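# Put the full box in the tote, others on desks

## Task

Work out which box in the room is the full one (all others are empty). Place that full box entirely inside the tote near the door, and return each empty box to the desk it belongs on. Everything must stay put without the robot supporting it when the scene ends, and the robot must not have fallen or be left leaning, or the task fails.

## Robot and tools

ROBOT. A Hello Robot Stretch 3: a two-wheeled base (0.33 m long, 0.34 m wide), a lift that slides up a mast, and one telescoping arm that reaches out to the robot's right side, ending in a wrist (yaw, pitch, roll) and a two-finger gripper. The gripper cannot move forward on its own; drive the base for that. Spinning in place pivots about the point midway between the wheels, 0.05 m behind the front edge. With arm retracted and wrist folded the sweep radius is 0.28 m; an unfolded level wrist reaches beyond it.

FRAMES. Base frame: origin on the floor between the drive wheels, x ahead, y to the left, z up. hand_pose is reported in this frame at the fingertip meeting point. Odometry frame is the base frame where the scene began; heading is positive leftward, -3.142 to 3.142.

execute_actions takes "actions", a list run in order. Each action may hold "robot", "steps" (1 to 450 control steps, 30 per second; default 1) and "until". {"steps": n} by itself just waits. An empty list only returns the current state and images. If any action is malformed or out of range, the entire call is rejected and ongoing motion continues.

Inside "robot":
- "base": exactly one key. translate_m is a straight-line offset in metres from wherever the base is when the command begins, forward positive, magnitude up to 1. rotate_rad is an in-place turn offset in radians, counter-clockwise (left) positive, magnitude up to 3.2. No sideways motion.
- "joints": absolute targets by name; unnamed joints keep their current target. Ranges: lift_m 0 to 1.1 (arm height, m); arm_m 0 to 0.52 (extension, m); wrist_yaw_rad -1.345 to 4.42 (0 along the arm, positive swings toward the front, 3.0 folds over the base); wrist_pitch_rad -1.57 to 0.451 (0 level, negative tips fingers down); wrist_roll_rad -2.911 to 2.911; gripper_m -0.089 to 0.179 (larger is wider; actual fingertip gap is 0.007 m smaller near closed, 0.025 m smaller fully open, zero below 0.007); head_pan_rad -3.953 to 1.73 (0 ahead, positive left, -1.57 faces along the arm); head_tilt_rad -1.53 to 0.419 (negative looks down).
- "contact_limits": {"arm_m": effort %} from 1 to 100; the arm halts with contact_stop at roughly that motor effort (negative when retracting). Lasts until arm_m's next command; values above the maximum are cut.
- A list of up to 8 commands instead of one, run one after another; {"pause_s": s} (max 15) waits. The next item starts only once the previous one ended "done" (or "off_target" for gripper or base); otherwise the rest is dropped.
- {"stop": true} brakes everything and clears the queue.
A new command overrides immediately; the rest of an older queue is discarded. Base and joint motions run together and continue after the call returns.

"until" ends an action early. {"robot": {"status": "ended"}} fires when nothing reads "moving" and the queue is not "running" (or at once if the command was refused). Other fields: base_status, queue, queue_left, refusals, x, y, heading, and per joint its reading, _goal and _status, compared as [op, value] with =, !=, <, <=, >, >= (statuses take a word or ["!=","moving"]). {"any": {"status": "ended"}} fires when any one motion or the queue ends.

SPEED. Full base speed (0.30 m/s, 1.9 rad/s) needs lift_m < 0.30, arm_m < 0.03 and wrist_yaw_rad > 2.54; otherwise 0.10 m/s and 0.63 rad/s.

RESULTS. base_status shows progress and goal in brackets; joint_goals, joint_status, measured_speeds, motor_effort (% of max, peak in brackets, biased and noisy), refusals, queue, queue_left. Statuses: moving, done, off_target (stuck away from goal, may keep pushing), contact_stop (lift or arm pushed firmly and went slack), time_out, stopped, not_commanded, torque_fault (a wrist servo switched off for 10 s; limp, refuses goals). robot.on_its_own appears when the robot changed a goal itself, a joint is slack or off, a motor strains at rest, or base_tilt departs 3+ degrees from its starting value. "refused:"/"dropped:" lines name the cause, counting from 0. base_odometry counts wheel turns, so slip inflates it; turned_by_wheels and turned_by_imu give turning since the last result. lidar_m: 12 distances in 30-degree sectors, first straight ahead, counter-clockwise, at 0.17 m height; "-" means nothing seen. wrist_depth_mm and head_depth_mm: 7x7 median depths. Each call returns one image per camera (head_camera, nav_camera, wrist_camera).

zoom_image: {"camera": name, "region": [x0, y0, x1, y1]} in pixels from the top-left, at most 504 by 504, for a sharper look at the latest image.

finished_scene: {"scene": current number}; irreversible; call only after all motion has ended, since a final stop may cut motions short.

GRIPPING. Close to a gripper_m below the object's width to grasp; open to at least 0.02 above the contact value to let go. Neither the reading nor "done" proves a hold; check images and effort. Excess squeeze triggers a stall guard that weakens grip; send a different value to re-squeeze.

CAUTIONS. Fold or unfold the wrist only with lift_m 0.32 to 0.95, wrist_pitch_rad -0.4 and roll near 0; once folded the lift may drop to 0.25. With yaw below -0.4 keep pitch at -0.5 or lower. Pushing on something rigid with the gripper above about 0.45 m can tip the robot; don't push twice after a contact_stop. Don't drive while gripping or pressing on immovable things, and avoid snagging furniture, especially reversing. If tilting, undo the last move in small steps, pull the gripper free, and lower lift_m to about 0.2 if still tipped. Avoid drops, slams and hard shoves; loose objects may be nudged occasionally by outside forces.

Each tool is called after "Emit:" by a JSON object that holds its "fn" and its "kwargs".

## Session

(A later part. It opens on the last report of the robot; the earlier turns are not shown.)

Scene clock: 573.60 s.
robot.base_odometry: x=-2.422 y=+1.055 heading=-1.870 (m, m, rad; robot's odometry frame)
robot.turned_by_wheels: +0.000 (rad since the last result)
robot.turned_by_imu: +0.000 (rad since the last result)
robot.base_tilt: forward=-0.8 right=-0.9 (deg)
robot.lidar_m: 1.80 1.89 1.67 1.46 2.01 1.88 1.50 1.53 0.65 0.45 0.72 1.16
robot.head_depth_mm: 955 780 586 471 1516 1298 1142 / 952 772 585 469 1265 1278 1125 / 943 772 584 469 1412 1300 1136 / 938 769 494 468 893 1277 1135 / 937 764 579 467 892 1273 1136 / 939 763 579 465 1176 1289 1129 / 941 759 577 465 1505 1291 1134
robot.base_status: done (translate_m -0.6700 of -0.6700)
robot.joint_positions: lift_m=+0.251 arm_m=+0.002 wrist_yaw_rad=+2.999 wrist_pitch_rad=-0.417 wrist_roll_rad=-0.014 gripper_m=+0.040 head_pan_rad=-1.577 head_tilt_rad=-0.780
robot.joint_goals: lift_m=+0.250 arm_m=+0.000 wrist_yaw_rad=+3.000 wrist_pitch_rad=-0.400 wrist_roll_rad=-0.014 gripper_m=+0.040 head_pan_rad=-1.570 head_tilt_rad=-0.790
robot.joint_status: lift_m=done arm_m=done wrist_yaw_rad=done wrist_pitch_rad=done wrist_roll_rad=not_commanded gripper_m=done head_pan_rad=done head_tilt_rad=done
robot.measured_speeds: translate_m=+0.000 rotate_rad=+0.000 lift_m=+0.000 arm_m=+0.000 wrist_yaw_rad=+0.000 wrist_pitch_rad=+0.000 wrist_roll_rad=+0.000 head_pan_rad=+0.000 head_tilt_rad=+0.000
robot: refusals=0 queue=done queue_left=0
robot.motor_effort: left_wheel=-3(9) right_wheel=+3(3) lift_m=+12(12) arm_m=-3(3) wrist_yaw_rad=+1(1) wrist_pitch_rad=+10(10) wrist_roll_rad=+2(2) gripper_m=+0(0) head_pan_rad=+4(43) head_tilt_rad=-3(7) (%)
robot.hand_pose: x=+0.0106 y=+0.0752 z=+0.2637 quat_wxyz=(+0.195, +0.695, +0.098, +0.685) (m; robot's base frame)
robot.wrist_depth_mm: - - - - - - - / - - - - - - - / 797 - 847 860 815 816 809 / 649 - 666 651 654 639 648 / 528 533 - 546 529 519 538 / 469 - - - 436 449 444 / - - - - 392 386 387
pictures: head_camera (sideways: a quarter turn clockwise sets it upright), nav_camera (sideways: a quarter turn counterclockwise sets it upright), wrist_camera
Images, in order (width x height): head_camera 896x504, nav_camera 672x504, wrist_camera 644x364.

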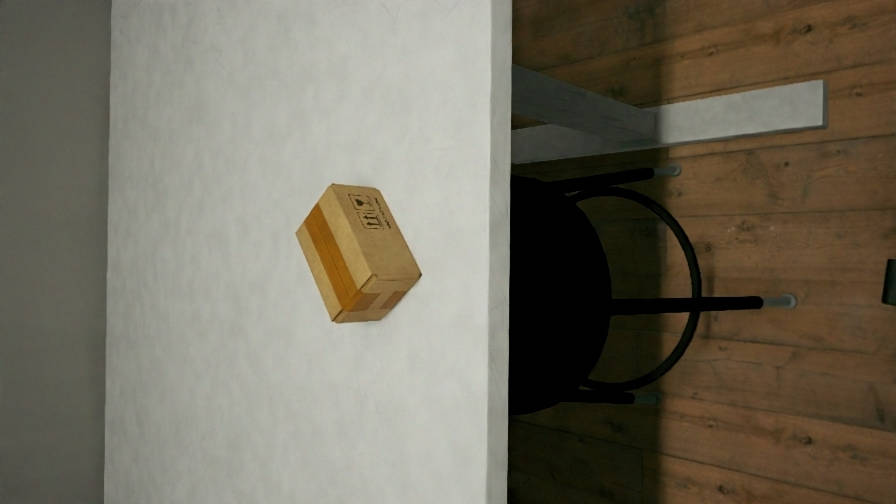

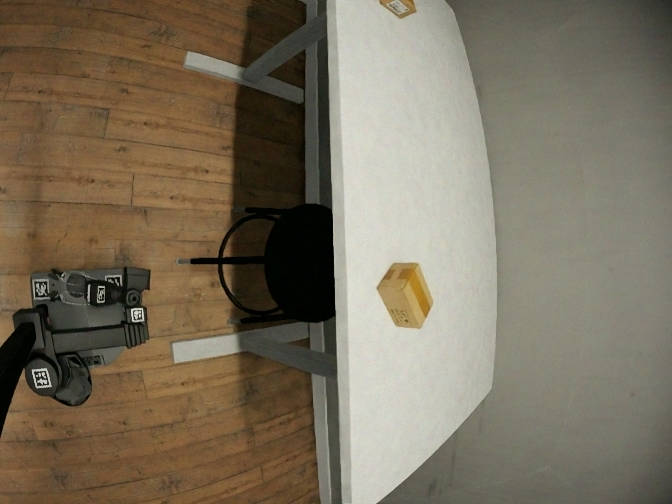

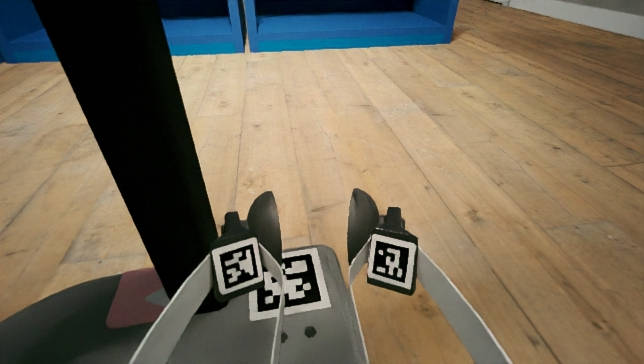

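Emit:
{"fn": "execute_actions", "kwargs": {"actions": [{"robot": [{"base": {"translate_m": -0.115}, "joints": {"lift_m": 0.95, "head_tilt_rad": -0.65}}, {"joints": {"wrist_yaw_rad": 1.57, "gripper_m": 0.17}}, {"joints": {"wrist_pitch_rad": -0.22, "lift_m": 1.01}}, {"joints": {"wrist_yaw_rad": 0.55}}], "steps": 450, "until": {"robot": {"status": "ended"}}}]}}

Scene clock: 639.67 s.
robot.base_odometry: x=-2.388 y=+1.164 heading=-1.870 (m, m, rad; robot's odometry frame)
robot.turned_by_wheels: +0.000 (rad since the last result)
robot.turned_by_imu: +0.002 (rad since the last result)
robot.base_tilt: forward=-0.8 right=-0.8 (deg)
robot.lidar_m: 1.92 2.02 1.73 1.46 2.01 1.78 1.39 1.53 0.69 0.63 0.47 1.25
robot.head_depth_mm: 926 1020 - - - - 1190 / 926 1004 734 - - - 1166 / 924 1006 730 - - - 1132 / 928 1001 731 - - - 1186 / 924 1003 787 - - 1324 1158 / 929 1003 764 - 864 844 1140 / 930 1003 725 508 476 1291 1183
robot.base_status: done (translate_m -0.1150 of -0.1150)
robot.joint_positions: lift_m=+1.009 arm_m=+0.002 wrist_yaw_rad=+0.552 wrist_pitch_rad=-0.243 wrist_roll_rad=-0.014 gripper_m=+0.170 head_pan_rad=-1.577 head_tilt_rad=-0.655
robot.joint_goals: lift_m=+1.010 arm_m=+0.000 wrist_yaw_rad=+0.550 wrist_pitch_rad=-0.220 wrist_roll_rad=-0.014 gripper_m=+0.170 head_pan_rad=-1.570 head_tilt_rad=-0.650
robot.joint_status: lift_m=done arm_m=done wrist_yaw_rad=done wrist_pitch_rad=done wrist_roll_rad=not_commanded gripper_m=done head_pan_rad=done head_tilt_rad=done
robot.measured_speeds: translate_m=+0.000 rotate_rad=+0.000 lift_m=+0.000 arm_m=+0.000 wrist_yaw_rad=+0.000 wrist_pitch_rad=+0.000 wrist_roll_rad=+0.000 head_pan_rad=+0.000 head_tilt_rad=+0.000
robot: refusals=0 queue=done queue_left=0
robot.motor_effort: left_wheel=-2(8) right_wheel=+2(6) lift_m=+41(45) arm_m=-3(3) wrist_yaw_rad=+0(0) wrist_pitch_rad=+13(14) wrist_roll_rad=+2(2) gripper_m=+0(85) head_pan_rad=+3(3) head_tilt_rad=+2(14) (%)
robot.hand_pose: x=+0.1059 y=-0.3540 z=+1.0629 quat_wxyz=(+0.703, +0.273, -0.647, +0.110) (m; robot's base frame)
robot.wrist_depth_mm: - - - 920 800 713 635 / - - - 983 816 730 667 / 631 709 727 687 701 676 648 / 485 473 488 474 470 467 457 / 371 359 357 322 284 362 346 / - 287 286 251 248 273 295 / - - 240 240 238 240 236
pictures: head_camera (sideways: a quarter turn clockwise sets it upright), nav_camera (sideways: a quarter turn counterclockwise sets it upright), wrist_camera
Images, in order (width x height): head_camera 896x504, nav_camera 672x504, wrist_camera 644x364.

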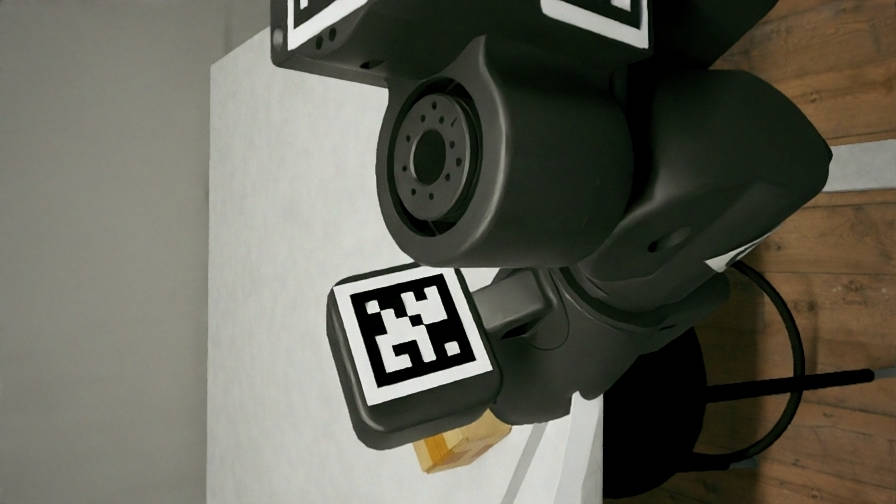

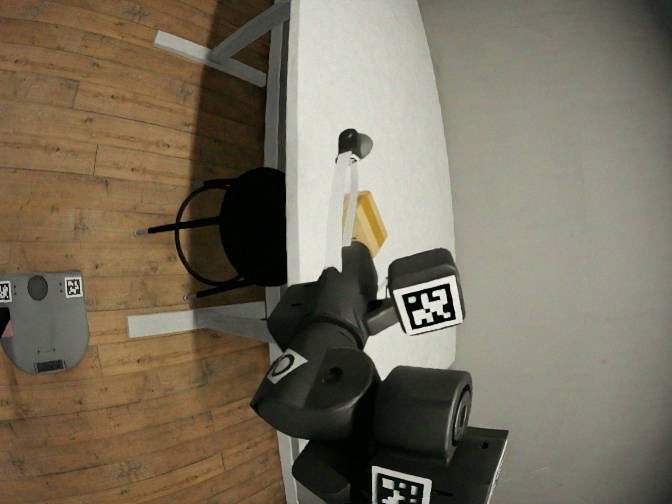

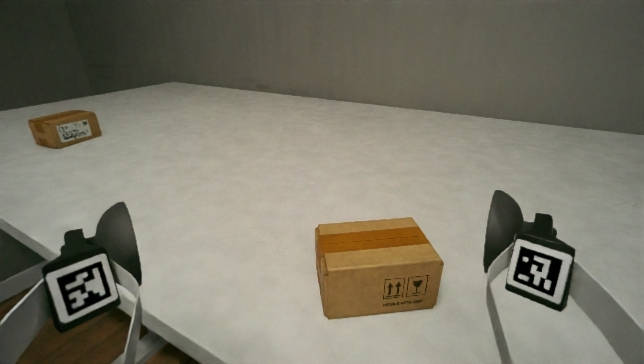

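Emit:
{"fn": "execute_actions", "kwargs": {"actions": [{"robot": {"base": {"translate_m": 0.023}, "joints": {"arm_m": 0.133}}, "steps": 200, "until": {"robot": {"status": "ended"}}}]}}

Scene clock: 661.83 s.
robot.base_odometry: x=-2.394 y=+1.142 heading=-1.870 (m, m, rad; robot's odometry frame)
robot.turned_by_wheels: +0.000 (rad since the last result)
robot.turned_by_imu: +0.001 (rad since the last result)
robot.base_tilt: forward=-0.8 right=-0.8 (deg)
robot.lidar_m: 1.89 2.00 1.71 1.46 2.01 1.80 1.41 1.53 0.69 0.64 0.47 1.24
robot.head_depth_mm: 925 - - 530 466 1392 1189 / 927 - - 511 465 1392 1184 / 927 1004 - - 464 1297 1184 / 924 1010 - - 463 1326 1181 / 927 1011 - 493 463 1291 1161 / 927 1008 727 481 462 844 1135 / 929 1003 761 525 462 1318 1180
robot.base_status: done (translate_m +0.0230 of +0.0230)
robot.joint_positions: lift_m=+1.009 arm_m=+0.133 wrist_yaw_rad=+0.550 wrist_pitch_rad=-0.243 wrist_roll_rad=-0.014 gripper_m=+0.170 head_pan_rad=-1.577 head_tilt_rad=-0.655
robot.joint_goals: lift_m=+1.010 arm_m=+0.133 wrist_yaw_rad=+0.550 wrist_pitch_rad=-0.220 wrist_roll_rad=-0.014 gripper_m=+0.170 head_pan_rad=-1.570 head_tilt_rad=-0.650
robot.joint_status: lift_m=done arm_m=done wrist_yaw_rad=done wrist_pitch_rad=done wrist_roll_rad=not_commanded gripper_m=done head_pan_rad=done head_tilt_rad=done
robot.measured_speeds: translate_m=+0.000 rotate_rad=+0.000 lift_m=+0.000 arm_m=+0.000 wrist_yaw_rad=+0.000 wrist_pitch_rad=+0.000 wrist_roll_rad=+0.000 head_pan_rad=+0.000 head_tilt_rad=+0.000
robot: refusals=0 queue=done queue_left=0
robot.motor_effort: left_wheel=-3(4) right_wheel=+3(4) lift_m=+41(42) arm_m=+2(0) wrist_yaw_rad=+0(0) wrist_pitch_rad=+13(13) wrist_roll_rad=+2(2) gripper_m=+0(1) head_pan_rad=+4(3) head_tilt_rad=+2(3) (%)
robot.hand_pose: x=+0.1056 y=-0.4848 z=+1.0629 quat_wxyz=(+0.704, +0.273, -0.647, +0.110) (m; robot's base frame)
robot.wrist_depth_mm: - - 955 787 683 603 538 / - - 999 834 729 644 563 / 717 705 692 703 692 637 596 / 474 472 479 476 464 458 462 / 362 352 357 350 356 360 352 / - 286 286 285 285 273 294 / 231 240 240 239 237 237 236
pictures: head_camera (sideways: a quarter turn clockwise sets it upright), nav_camera (sideways: a quarter turn counterclockwise sets it upright), wrist_camera
Images, in order (width x height): head_camera 896x504, nav_camera 672x504, wrist_camera 644x364.

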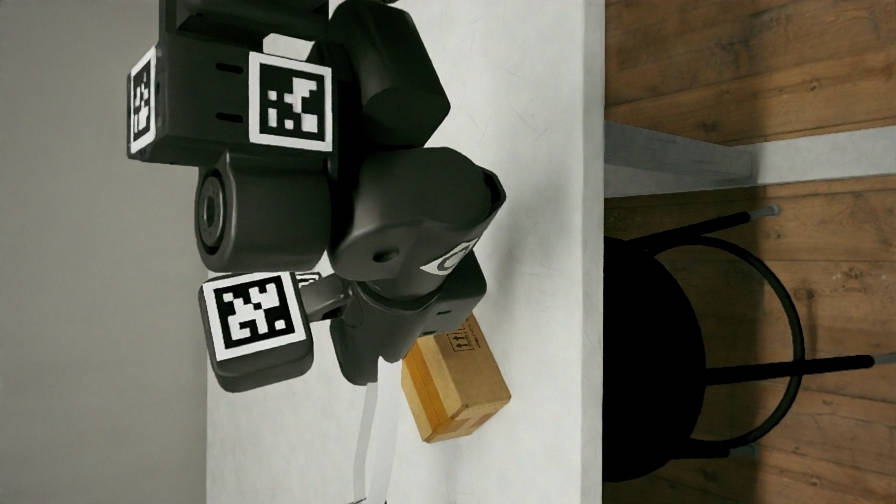

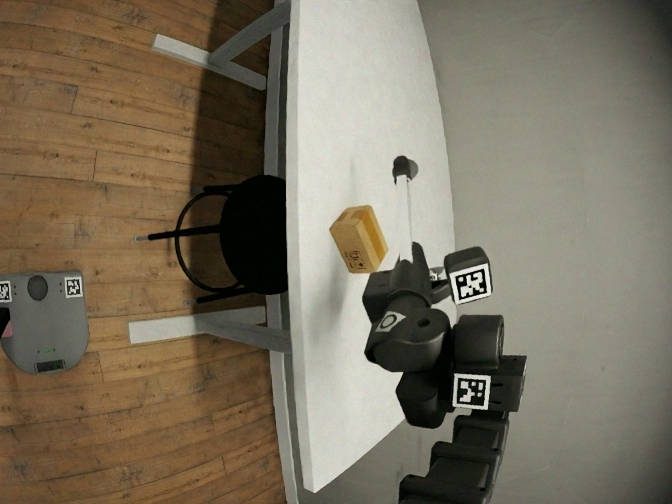

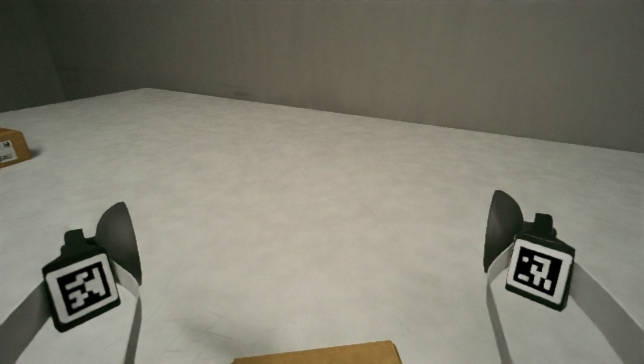

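Emit:
{"fn": "execute_actions", "kwargs": {"actions": [{"robot": {"joints": {"lift_m": 0.92}}, "steps": 200, "until": {"robot": {"status": "ended"}}}]}}

Scene clock: 677.07 s.
robot.base_odometry: x=-2.394 y=+1.142 heading=-1.870 (m, m, rad; robot's odometry frame)
robot.turned_by_wheels: +0.000 (rad since the last result)
robot.turned_by_imu: +0.001 (rad since the last result)
robot.base_tilt: forward=-0.9 right=-0.8 (deg)
robot.lidar_m: 1.90 1.99 1.72 1.46 2.01 1.80 1.41 1.53 0.69 0.64 0.47 1.24
robot.head_depth_mm: 929 1020 753 - 1542 1372 1191 / 928 1003 772 - 999 1386 1188 / 927 1001 750 - 1125 1290 1180 / 927 1005 730 - 889 1324 1186 / 928 1004 747 - 462 1294 1159 / 926 1004 726 482 462 843 1135 / 928 1003 726 563 462 1321 1181
robot.base_status: done (translate_m +0.0230 of +0.0230)
robot.joint_positions: lift_m=+0.921 arm_m=+0.133 wrist_yaw_rad=+0.550 wrist_pitch_rad=-0.243 wrist_roll_rad=-0.014 gripper_m=+0.170 head_pan_rad=-1.577 head_tilt_rad=-0.655
robot.joint_goals: lift_m=+0.920 arm_m=+0.133 wrist_yaw_rad=+0.550 wrist_pitch_rad=-0.220 wrist_roll_rad=-0.014 gripper_m=+0.170 head_pan_rad=-1.570 head_tilt_rad=-0.650
robot.joint_status: lift_m=done arm_m=done wrist_yaw_rad=done wrist_pitch_rad=done wrist_roll_rad=not_commanded gripper_m=done head_pan_rad=done head_tilt_rad=done
robot.measured_speeds: translate_m=+0.000 rotate_rad=+0.000 lift_m=+0.000 arm_m=+0.000 wrist_yaw_rad=+0.000 wrist_pitch_rad=+0.000 wrist_roll_rad=+0.000 head_pan_rad=+0.000 head_tilt_rad=+0.000
robot: refusals=0 queue=done queue_left=0
robot.motor_effort: left_wheel=-3(3) right_wheel=+2(2) lift_m=+11(43) arm_m=+2(2) wrist_yaw_rad=-1(1) wrist_pitch_rad=+13(13) wrist_roll_rad=+2(2) gripper_m=+1(0) head_pan_rad=+3(3) head_tilt_rad=+2(3) (%)
robot.hand_pose: x=+0.1056 y=-0.4848 z=+0.9746 quat_wxyz=(+0.704, +0.272, -0.647, +0.110) (m; robot's base frame)
robot.wrist_depth_mm: - - 914 753 692 609 542 / 788 783 794 772 682 615 553 / 410 408 405 392 394 391 387 / 272 271 272 271 267 263 263 / 210 206 118 117 123 206 201 / - 158 94 94 93 150 166 / 133 132 83 86 90 131 135
pictures: head_camera (sideways: a quarter turn clockwise sets it upright), nav_camera (sideways: a quarter turn counterclockwise sets it upright), wrist_camera
Images, in order (width x height): head_camera 896x504, nav_camera 672x504, wrist_camera 644x364.

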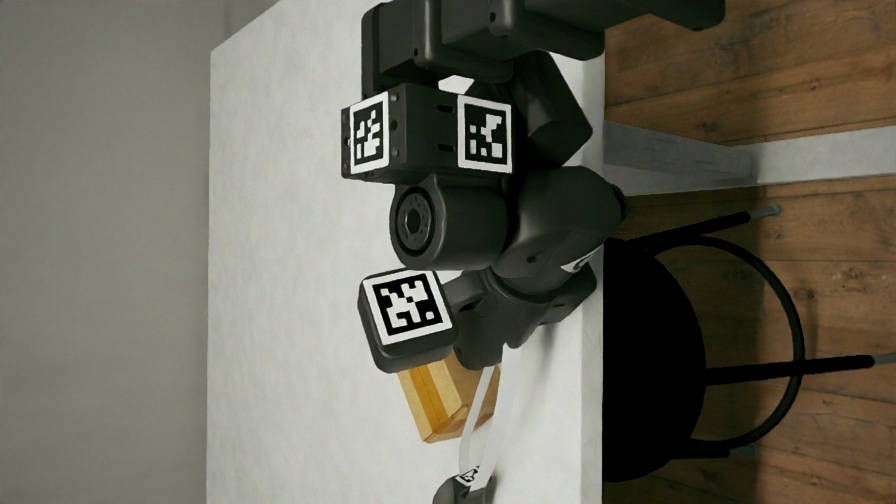

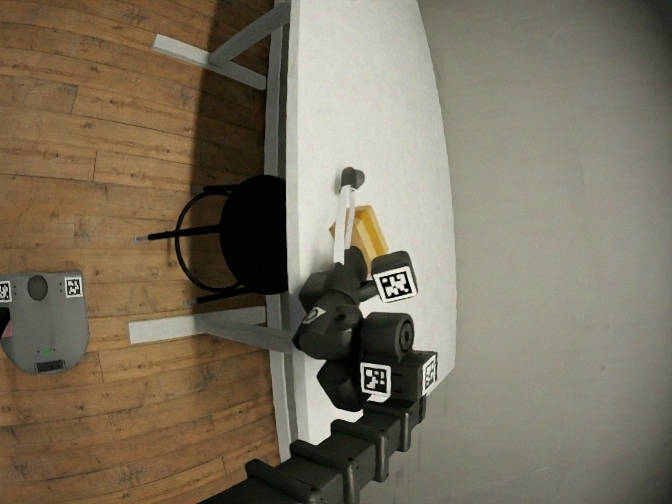

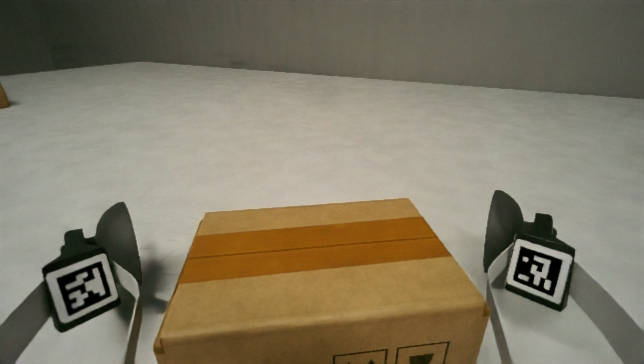

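Emit:
{"fn": "execute_actions", "kwargs": {"actions": [{"robot": {"joints": {"gripper_m": 0.055}}, "steps": 90, "until": {"robot": {"status": "ended"}}}, {"steps": 15}, {"robot": {"joints": {"lift_m": 0.98}}, "steps": 150, "until": {"robot": {"status": "ended"}}}, {"steps": 20}]}}

Scene clock: 686.27 s.
robot.base_odometry: x=-2.394 y=+1.142 heading=-1.870 (m, m, rad; robot's odometry frame)
robot.turned_by_wheels: +0.000 (rad since the last result)
robot.turned_by_imu: +0.001 (rad since the last result)
robot.base_tilt: forward=-0.8 right=-0.9 (deg)
robot.lidar_m: 1.89 1.99 1.72 1.46 2.01 1.80 1.41 1.52 0.69 0.64 0.47 1.24
robot.head_depth_mm: 926 1017 - 496 465 1387 1188 / 927 1021 - - 465 1391 1191 / 930 1001 - - 451 1291 1181 / 927 1005 - - 463 1324 1185 / 929 1002 - - 463 1287 1161 / 927 1004 495 508 463 843 1141 / 927 1007 727 525 461 1318 1187
robot.base_status: done (translate_m +0.0230 of +0.0230)
robot.joint_positions: lift_m=+0.979 arm_m=+0.133 wrist_yaw_rad=+0.550 wrist_pitch_rad=-0.241 wrist_roll_rad=-0.014 gripper_m=+0.056 head_pan_rad=-1.577 head_tilt_rad=-0.655
robot.joint_goals: lift_m=+0.980 arm_m=+0.133 wrist_yaw_rad=+0.550 wrist_pitch_rad=-0.220 wrist_roll_rad=-0.014 gripper_m=+0.055 head_pan_rad=-1.570 head_tilt_rad=-0.650
robot.joint_status: lift_m=done arm_m=done wrist_yaw_rad=done wrist_pitch_rad=done wrist_roll_rad=not_commanded gripper_m=done head_pan_rad=done head_tilt_rad=done
robot.measured_speeds: translate_m=+0.000 rotate_rad=+0.000 lift_m=+0.000 arm_m=+0.000 wrist_yaw_rad=+0.000 wrist_pitch_rad=+0.000 wrist_roll_rad=+0.000 head_pan_rad=+0.000 head_tilt_rad=+0.000
robot: refusals=0 queue=done queue_left=0
robot.motor_effort: left_wheel=-2(3) right_wheel=+3(2) lift_m=+42(43) arm_m=+2(2) wrist_yaw_rad=+1(1) wrist_pitch_rad=+12(13) wrist_roll_rad=+2(2) gripper_m=-18(94) head_pan_rad=+3(3) head_tilt_rad=+3(2) (%)
robot.hand_pose: x=+0.1057 y=-0.4850 z=+1.0334 quat_wxyz=(+0.703, +0.272, -0.647, +0.111) (m; robot's base frame)
robot.wrist_depth_mm: - - 914 788 666 595 542 / - - 901 856 729 635 562 / 612 612 599 613 582 580 568 / 409 408 409 157 405 397 389 / 311 318 117 117 124 303 299 / 251 - 98 102 130 237 242 / 211 206 99 111 198 202 204
pictures: head_camera (sideways: a quarter turn clockwise sets it upright), nav_camera (sideways: a quarter turn counterclockwise sets it upright), wrist_camera
Images, in order (width x height): head_camera 896x504, nav_camera 672x504, wrist_camera 644x364.

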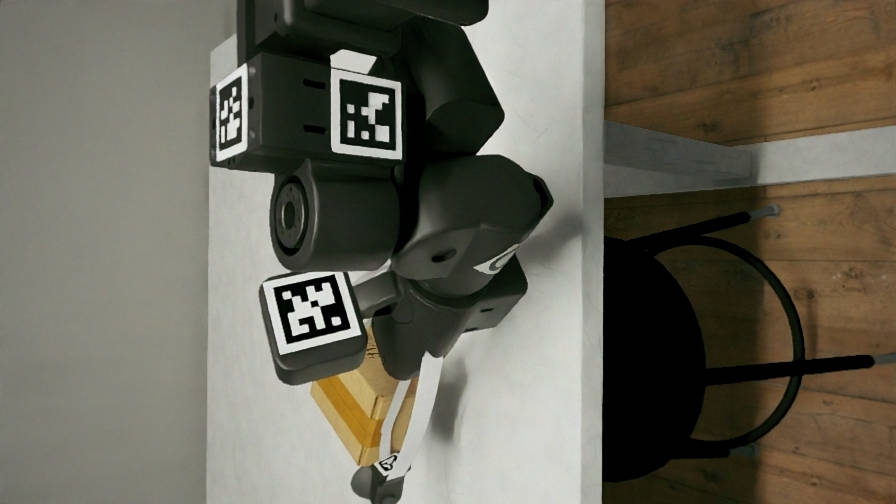

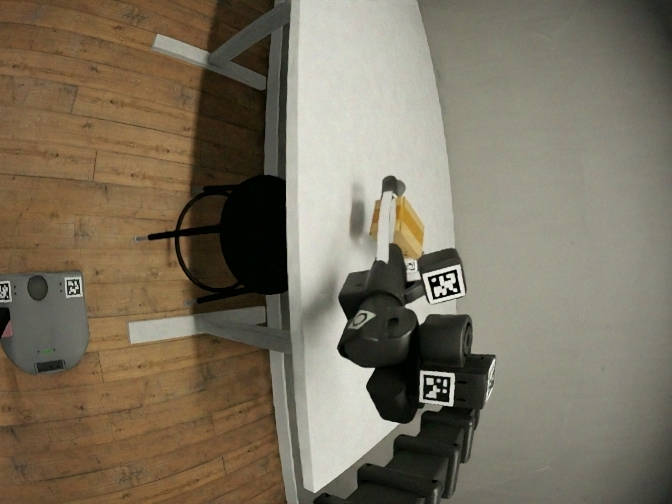

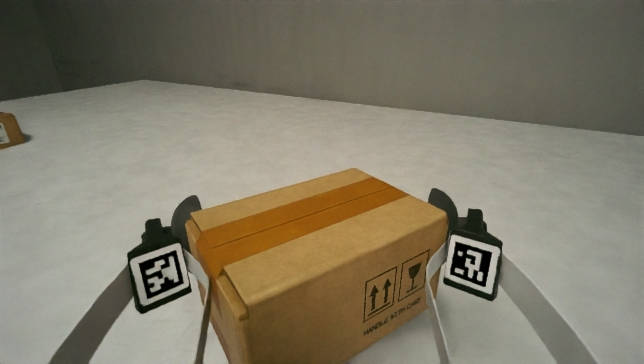

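Emit:
{"fn": "execute_actions", "kwargs": {"actions": [{"robot": [{"joints": {"lift_m": 0.922}}, {"joints": {"gripper_m": 0.17}}, {"joints": {"lift_m": 1.01}}, {"joints": {"arm_m": 0.0}}], "steps": 450, "until": {"robot": {"status": "ended"}}}]}}

Scene clock: 695.93 s.
robot.base_odometry: x=-2.394 y=+1.142 heading=-1.870 (m, m, rad; robot's odometry frame)
robot.turned_by_wheels: +0.000 (rad since the last result)
robot.turned_by_imu: +0.002 (rad since the last result)
robot.base_tilt: forward=-0.8 right=-0.9 (deg)
robot.lidar_m: 1.90 1.99 1.72 1.46 2.01 1.80 1.41 1.53 0.69 0.64 0.47 1.24
robot.head_depth_mm: 924 1021 - - - - 1193 / 927 1007 735 - - - 1167 / 927 1004 732 - - - 1140 / 930 1003 731 - - - 1189 / 927 1004 784 - - 1325 1166 / 928 1004 765 - 864 844 1135 / 926 1007 726 534 469 1315 1181
robot.base_status: done (translate_m +0.0230 of +0.0230)
robot.joint_positions: lift_m=+1.009 arm_m=+0.002 wrist_yaw_rad=+0.550 wrist_pitch_rad=-0.241 wrist_roll_rad=-0.014 gripper_m=+0.170 head_pan_rad=-1.577 head_tilt_rad=-0.655
robot.joint_goals: lift_m=+1.010 arm_m=+0.000 wrist_yaw_rad=+0.550 wrist_pitch_rad=-0.220 wrist_roll_rad=-0.014 gripper_m=+0.170 head_pan_rad=-1.570 head_tilt_rad=-0.650
robot.joint_status: lift_m=done arm_m=done wrist_yaw_rad=done wrist_pitch_rad=done wrist_roll_rad=not_commanded gripper_m=done head_pan_rad=done head_tilt_rad=done
robot.measured_speeds: translate_m=+0.000 rotate_rad=+0.000 lift_m=+0.000 arm_m=+0.000 wrist_yaw_rad=+0.000 wrist_pitch_rad=+0.000 wrist_roll_rad=+0.000 head_pan_rad=+0.000 head_tilt_rad=+0.000
robot: refusals=0 queue=done queue_left=0
robot.motor_effort: left_wheel=-2(2) right_wheel=+2(2) lift_m=+42(46) arm_m=-3(3) wrist_yaw_rad=+0(0) wrist_pitch_rad=+12(12) wrist_roll_rad=+2(2) gripper_m=+0(83) head_pan_rad=+2(2) head_tilt_rad=+2(2) (%)
robot.hand_pose: x=+0.1057 y=-0.3544 z=+1.0634 quat_wxyz=(+0.703, +0.272, -0.647, +0.111) (m; robot's base frame)
robot.wrist_depth_mm: - - - 905 806 700 640 / - - - - 843 748 671 / 613 714 706 715 692 681 656 / 486 496 476 478 480 461 465 / 384 358 357 340 272 363 353 / - 288 286 278 259 272 297 / - - 241 240 239 239 237
pictures: head_camera (sideways: a quarter turn clockwise sets it upright), nav_camera (sideways: a quarter turn counterclockwise sets it upright), wrist_camera
Images, in order (width x height): head_camera 896x504, nav_camera 672x504, wrist_camera 644x364.

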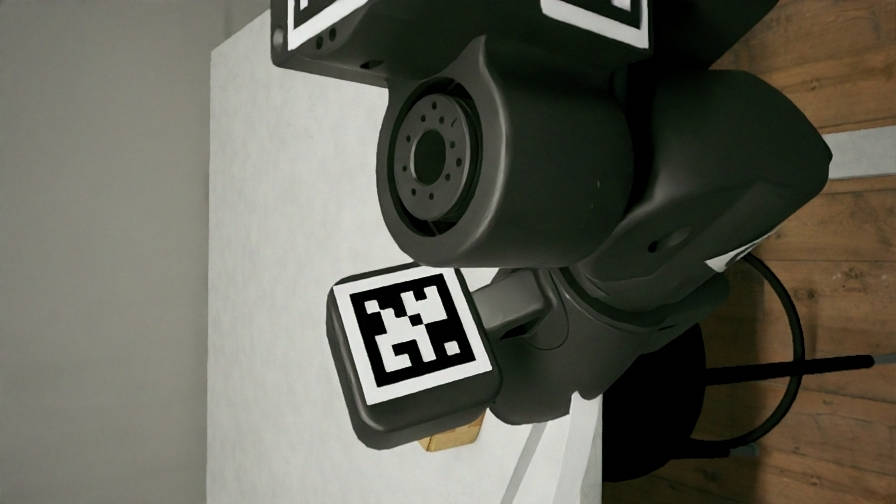

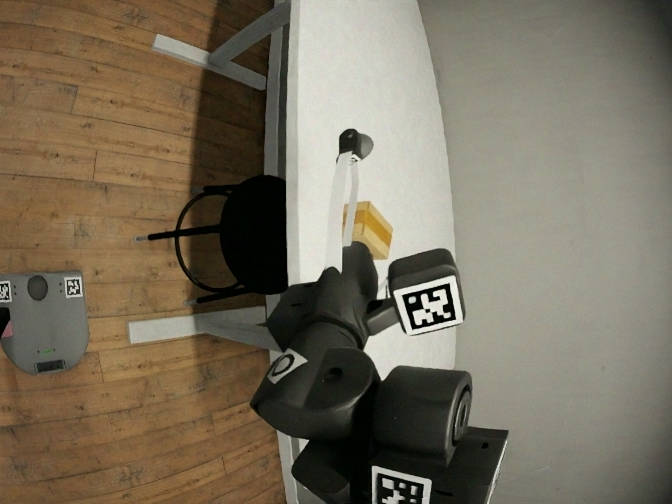

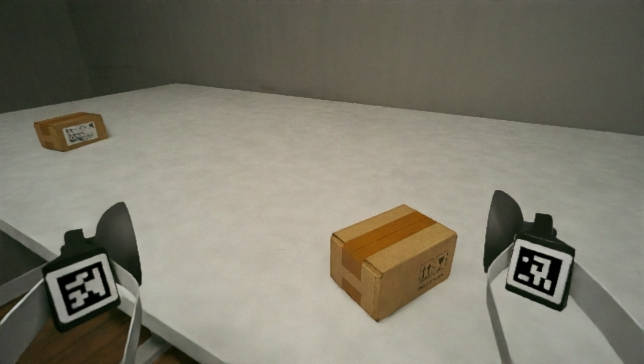

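Emit:
{"fn": "execute_actions", "kwargs": {"actions": [{"robot": [{"joints": {"wrist_yaw_rad": 1.57, "head_pan_rad": -3.5, "head_tilt_rad": -0.35}}, {"joints": {"lift_m": 0.95, "wrist_pitch_rad": -0.4}}, {"joints": {"wrist_yaw_rad": 3.0, "gripper_m": 0.04}}, {"joints": {"lift_m": 0.25}}], "steps": 450, "until": {"robot": {"status": "ended"}}}]}}

Scene clock: 716.93 s.
robot.base_odometry: x=-2.394 y=+1.142 heading=-1.870 (m, m, rad; robot's odometry frame)
robot.turned_by_wheels: +0.000 (rad since the last result)
robot.turned_by_imu: +0.002 (rad since the last result)
robot.base_tilt: forward=-0.8 right=-0.9 (deg)
robot.lidar_m: 1.90 1.99 1.72 1.46 2.01 1.80 1.40 1.52 0.69 0.64 0.47 1.24
robot.head_depth_mm: 1885 2025 1966 1837 2098 1770 1418 / 1820 1959 1966 2291 2359 1773 1420 / 1762 1884 1954 2202 2292 1776 1418 / 1700 1813 1875 2088 2201 1772 1423 / 1643 1753 1803 2027 2156 1776 1416 / 1592 1689 1741 1924 2076 1775 1419 / 1534 1627 1709 1382 1980 1664 1380
robot.base_status: done (translate_m +0.0230 of +0.0230)
robot.joint_positions: lift_m=+0.251 arm_m=+0.002 wrist_yaw_rad=+2.998 wrist_pitch_rad=-0.417 wrist_roll_rad=-0.014 gripper_m=+0.040 head_pan_rad=-3.493 head_tilt_rad=-0.359
robot.joint_goals: lift_m=+0.250 arm_m=+0.000 wrist_yaw_rad=+3.000 wrist_pitch_rad=-0.400 wrist_roll_rad=-0.014 gripper_m=+0.040 head_pan_rad=-3.500 head_tilt_rad=-0.350
robot.joint_status: lift_m=done arm_m=done wrist_yaw_rad=done wrist_pitch_rad=done wrist_roll_rad=not_commanded gripper_m=done head_pan_rad=done head_tilt_rad=done
robot.measured_speeds: translate_m=+0.000 rotate_rad=+0.000 lift_m=+0.000 arm_m=+0.000 wrist_yaw_rad=+0.000 wrist_pitch_rad=+0.000 wrist_roll_rad=+0.000 head_pan_rad=+0.000 head_tilt_rad=+0.000
robot: refusals=0 queue=done queue_left=0
robot.motor_effort: left_wheel=-3(2) right_wheel=+2(2) lift_m=+12(42) arm_m=-3(3) wrist_yaw_rad=+2(2) wrist_pitch_rad=+10(12) wrist_roll_rad=+2(2) gripper_m=-1(85) head_pan_rad=-3(48) head_tilt_rad=+4(20) (%)
robot.hand_pose: x=+0.0108 y=+0.0752 z=+0.2638 quat_wxyz=(+0.195, +0.696, +0.098, +0.685) (m; robot's base frame)
robot.wrist_depth_mm: - - - - - - - / - - - - - - - / 804 - 824 842 829 828 817 / 659 - 661 655 645 648 630 / 530 534 - 542 540 524 526 / 461 - - - 435 440 447 / - - - - 391 381 389
pictures: head_camera (sideways: a quarter turn clockwise sets it upright), nav_camera (sideways: a quarter turn counterclockwise sets it upright), wrist_camera
Images, in order (width x height): head_camera 896x504, nav_camera 672x504, wrist_camera 644x364.

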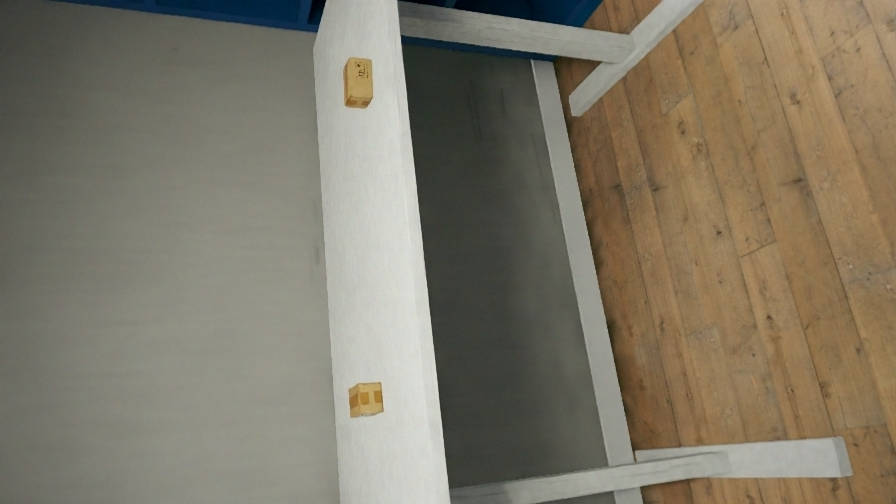

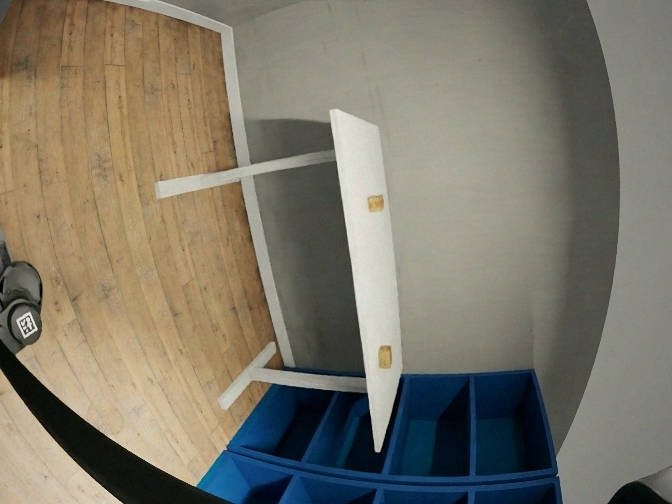

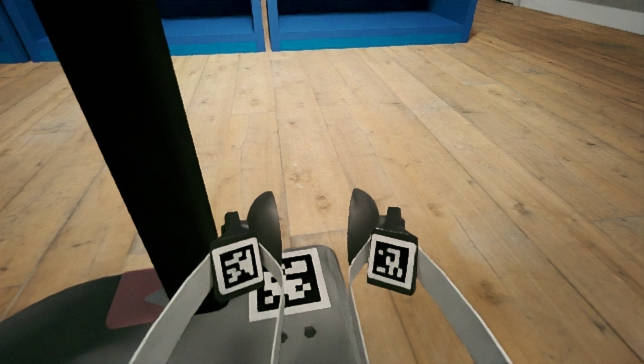

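Emit:
{"fn": "execute_actions", "kwargs": {"actions": [{"robot": [{"base": {"translate_m": -0.68}, "joints": {"head_pan_rad": -1.57, "head_tilt_rad": -0.79}}, {"base": {"rotate_rad": -1.571}}, {"base": {"translate_m": -0.15}}], "steps": 450, "until": {"robot": {"status": "ended"}}}]}}

Scene clock: 768.70 s.
robot.base_odometry: x=-2.050 y=+1.748 heading=+2.842 (m, m, rad; robot's odometry frame)
robot.turned_by_wheels: -1.571 (rad since the last result)
robot.turned_by_imu: -1.590 (rad since the last result)
robot.base_tilt: forward=-0.8 right=-0.8 (deg)
robot.lidar_m: 1.24 0.93 1.02 2.58 2.08 1.49 1.35 1.25 1.22 0.74 1.24 1.28
robot.head_depth_mm: 998 778 585 498 1514 1305 1139 / 999 772 584 498 1516 1299 1137 / 996 770 583 496 1513 1299 1139 / 996 766 581 510 1508 1300 1133 / 990 765 580 509 1436 1282 1135 / 990 762 577 508 1468 1295 1136 / 998 761 577 507 1505 1288 1133
robot.base_status: done (translate_m -0.1500 of -0.1500)
robot.joint_positions: lift_m=+0.251 arm_m=+0.002 wrist_yaw_rad=+2.999 wrist_pitch_rad=-0.417 wrist_roll_rad=-0.014 gripper_m=+0.040 head_pan_rad=-1.577 head_tilt_rad=-0.781
robot.joint_goals: lift_m=+0.250 arm_m=+0.000 wrist_yaw_rad=+3.000 wrist_pitch_rad=-0.400 wrist_roll_rad=-0.014 gripper_m=+0.040 head_pan_rad=-1.570 head_tilt_rad=-0.790
robot.joint_status: lift_m=done arm_m=done wrist_yaw_rad=done wrist_pitch_rad=done wrist_roll_rad=not_commanded gripper_m=done head_pan_rad=done head_tilt_rad=done
robot.measured_speeds: translate_m=+0.000 rotate_rad=+0.000 lift_m=+0.000 arm_m=+0.000 wrist_yaw_rad=+0.000 wrist_pitch_rad=+0.000 wrist_roll_rad=+0.000 head_pan_rad=+0.000 head_tilt_rad=+0.000
robot: refusals=0 queue=done queue_left=0
robot.motor_effort: left_wheel=+4(10) right_wheel=-2(8) lift_m=+12(12) arm_m=-3(3) wrist_yaw_rad=+1(1) wrist_pitch_rad=+10(10) wrist_roll_rad=+2(2) gripper_m=+0(1) head_pan_rad=+4(49) head_tilt_rad=-4(26) (%)
robot.hand_pose: x=+0.0106 y=+0.0752 z=+0.2636 quat_wxyz=(+0.195, +0.695, +0.098, +0.685) (m; robot's base frame)
robot.wrist_depth_mm: - - - - - - - / - - - - - - - / 845 - 833 826 821 853 737 / 670 - 661 649 644 663 650 / 530 528 - 553 527 535 524 / 469 - - - 436 447 445 / - - - - 386 394 391
pictures: head_camera (sideways: a quarter turn clockwise sets it upright), nav_camera (sideways: a quarter turn counterclockwise sets it upright), wrist_camera
Images, in order (width x height): head_camera 896x504, nav_camera 672x504, wrist_camera 644x364.

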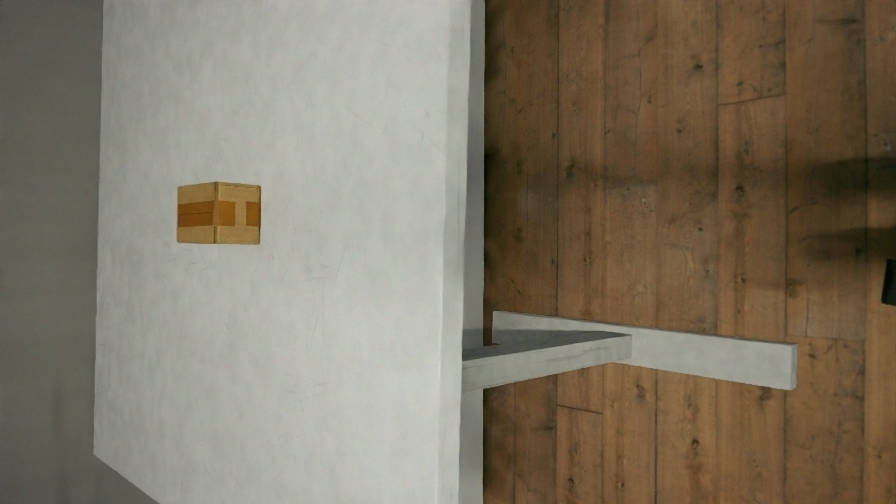

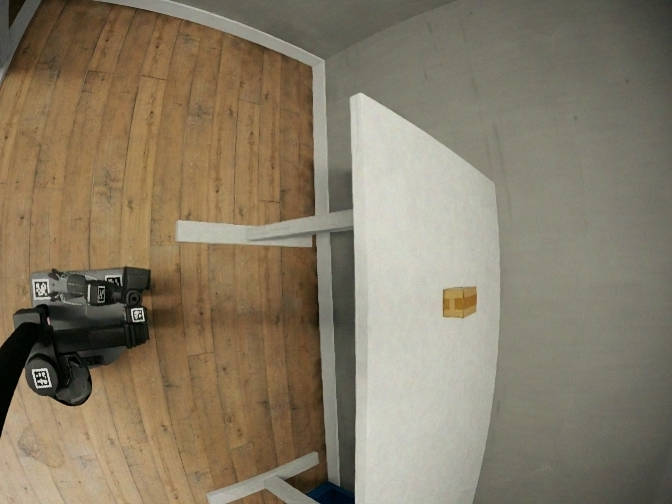

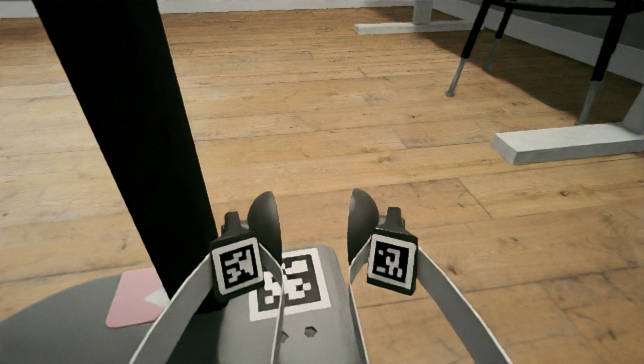

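Emit:
{"fn": "execute_actions", "kwargs": {"actions": [{"robot": [{"base": {"translate_m": -0.03}, "joints": {"lift_m": 0.95, "head_tilt_rad": -0.6}}, {"joints": {"wrist_yaw_rad": 1.57, "gripper_m": 0.16}}, {"joints": {"wrist_pitch_rad": -0.22}}, {"joints": {"wrist_yaw_rad": 0.0}}, {"joints": {"lift_m": 0.92, "arm_m": 0.2}}], "steps": 450, "until": {"robot": {"status": "ended"}}}]}}

Scene clock: 791.23 s.
robot.base_odometry: x=-2.022 y=+1.739 heading=+2.842 (m, m, rad; robot's odometry frame)
robot.turned_by_wheels: +0.000 (rad since the last result)
robot.turned_by_imu: +0.003 (rad since the last result)
robot.base_tilt: forward=-0.9 right=-0.9 (deg)
robot.lidar_m: 1.27 0.96 1.04 2.58 2.06 1.46 1.32 1.22 1.22 0.75 0.75 1.31
robot.head_depth_mm: 983 1080 869 - - 1399 1216 / 987 1076 919 - 1598 1444 1219 / 983 1078 917 - 1600 1430 1212 / 983 1071 861 - 1597 1432 1208 / 983 1072 813 565 506 1423 1213 / 983 1074 809 585 506 1333 1186 / 977 1075 809 585 505 1427 1208
robot.base_status: done (translate_m -0.0300 of -0.0300)
robot.joint_positions: lift_m=+0.921 arm_m=+0.200 wrist_yaw_rad=+0.000 wrist_pitch_rad=-0.243 wrist_roll_rad=-0.014 gripper_m=+0.160 head_pan_rad=-1.577 head_tilt_rad=-0.606
robot.joint_goals: lift_m=+0.920 arm_m=+0.200 wrist_yaw_rad=+0.000 wrist_pitch_rad=-0.220 wrist_roll_rad=-0.014 gripper_m=+0.160 head_pan_rad=-1.570 head_tilt_rad=-0.600
robot.joint_status: lift_m=done arm_m=done wrist_yaw_rad=done wrist_pitch_rad=done wrist_roll_rad=not_commanded gripper_m=done head_pan_rad=done head_tilt_rad=done
robot.measured_speeds: translate_m=+0.000 rotate_rad=+0.000 lift_m=+0.000 arm_m=+0.000 wrist_yaw_rad=+0.000 wrist_pitch_rad=+0.000 wrist_roll_rad=+0.000 head_pan_rad=+0.000 head_tilt_rad=+0.000
robot: refusals=0 queue=done queue_left=0
robot.motor_effort: left_wheel=+2(7) right_wheel=-2(6) lift_m=+12(44) arm_m=+2(5) wrist_yaw_rad=-1(2) wrist_pitch_rad=+13(14) wrist_roll_rad=+2(2) gripper_m=+0(84) head_pan_rad=+2(3) head_tilt_rad=+2(16) (%)
robot.hand_pose: x=-0.0214 y=-0.5876 z=+0.9745 quat_wxyz=(+0.707, +0.087, -0.697, -0.085) (m; robot's base frame)
robot.wrist_depth_mm: 648 647 668 662 661 669 690 / 679 682 681 692 670 692 694 / 410 402 392 228 389 386 388 / 272 270 270 203 268 265 265 / 206 216 204 201 201 211 200 / - 161 162 162 162 156 164 / 133 136 137 136 136 135 134
pictures: head_camera (sideways: a quarter turn clockwise sets it upright), nav_camera (sideways: a quarter turn counterclockwise sets it upright), wrist_camera
Images, in order (width x height): head_camera 896x504, nav_camera 672x504, wrist_camera 644x364.

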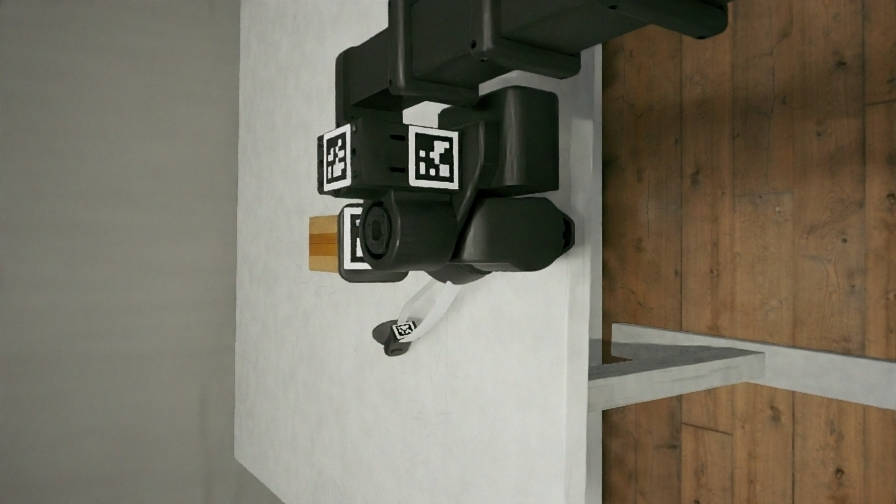

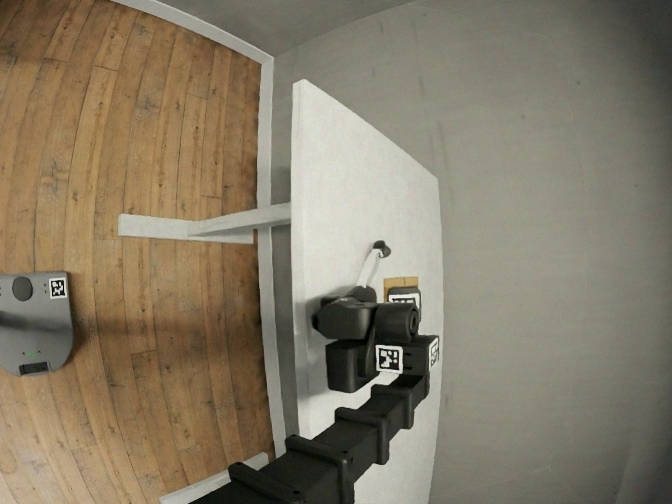

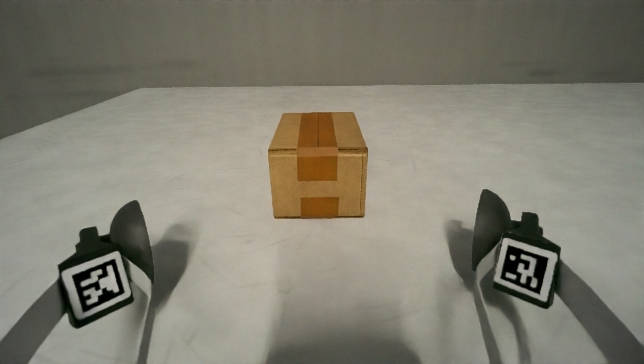

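Emit:
{"fn": "execute_actions", "kwargs": {"actions": [{"robot": {"joints": {"arm_m": 0.305}}, "steps": 200, "until": {"robot": {"status": "ended"}}}]}}

Scene clock: 795.20 s.
robot.base_odometry: x=-2.022 y=+1.739 heading=+2.842 (m, m, rad; robot's odometry frame)
robot.turned_by_wheels: +0.000 (rad since the last result)
robot.turned_by_imu: +0.001 (rad since the last result)
robot.base_tilt: forward=-0.9 right=-0.8 (deg)
robot.lidar_m: 1.27 0.95 1.04 2.58 2.06 1.46 1.32 1.22 1.22 0.74 0.75 1.31
robot.head_depth_mm: 984 1078 866 - - 1402 1219 / 986 1075 979 567 508 1441 1213 / 982 1076 - 556 508 1436 1213 / 984 1076 - 544 506 1429 1217 / 983 1071 859 586 506 1429 1211 / 981 1072 808 585 506 1320 1184 / 983 1068 811 586 505 1415 1208
robot.base_status: done (translate_m -0.0300 of -0.0300)
robot.joint_positions: lift_m=+0.921 arm_m=+0.305 wrist_yaw_rad=+0.000 wrist_pitch_rad=-0.243 wrist_roll_rad=-0.014 gripper_m=+0.160 head_pan_rad=-1.577 head_tilt_rad=-0.606
robot.joint_goals: lift_m=+0.920 arm_m=+0.305 wrist_yaw_rad=+0.000 wrist_pitch_rad=-0.220 wrist_roll_rad=-0.014 gripper_m=+0.160 head_pan_rad=-1.570 head_tilt_rad=-0.600
robot.joint_status: lift_m=done arm_m=done wrist_yaw_rad=done wrist_pitch_rad=done wrist_roll_rad=not_commanded gripper_m=done head_pan_rad=done head_tilt_rad=done
robot.measured_speeds: translate_m=+0.000 rotate_rad=+0.000 lift_m=+0.000 arm_m=+0.000 wrist_yaw_rad=+0.000 wrist_pitch_rad=+0.000 wrist_roll_rad=+0.000 head_pan_rad=+0.000 head_tilt_rad=+0.000
robot: refusals=0 queue=done queue_left=0
robot.motor_effort: left_wheel=+3(2) right_wheel=-2(2) lift_m=+12(12) arm_m=+2(7) wrist_yaw_rad=+1(1) wrist_pitch_rad=+13(13) wrist_roll_rad=+2(2) gripper_m=+1(1) head_pan_rad=+3(3) head_tilt_rad=+3(3) (%)
robot.hand_pose: x=-0.0214 y=-0.6926 z=+0.9745 quat_wxyz=(+0.707, +0.087, -0.697, -0.085) (m; robot's base frame)
robot.wrist_depth_mm: 561 556 572 559 567 576 576 / 591 583 589 604 607 597 596 / 398 399 396 398 388 387 388 / 269 270 269 153 248 263 265 / 205 211 193 116 127 208 199 / - 160 152 102 104 155 163 / 133 136 131 112 117 135 134
pictures: head_camera (sideways: a quarter turn clockwise sets it upright), nav_camera (sideways: a quarter turn counterclockwise sets it upright), wrist_camera
Images, in order (width x height): head_camera 896x504, nav_camera 672x504, wrist_camera 644x364.

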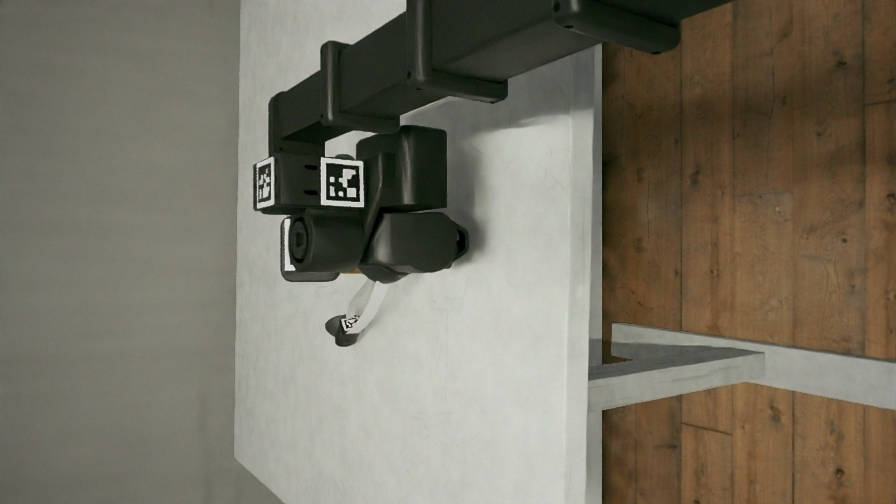

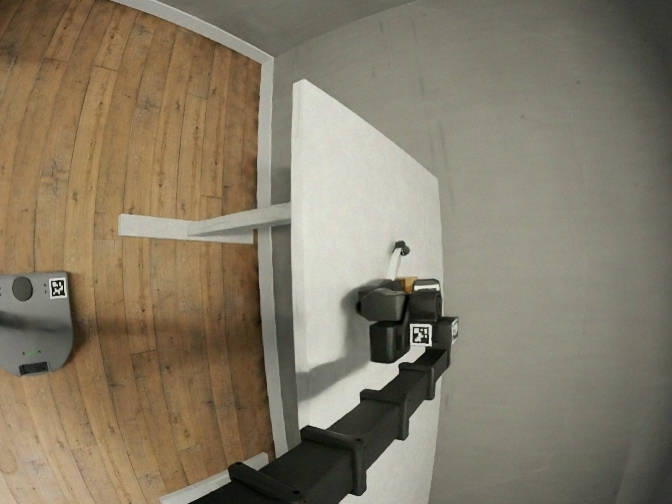

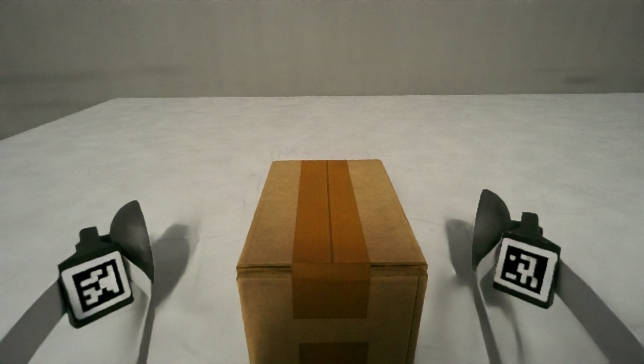

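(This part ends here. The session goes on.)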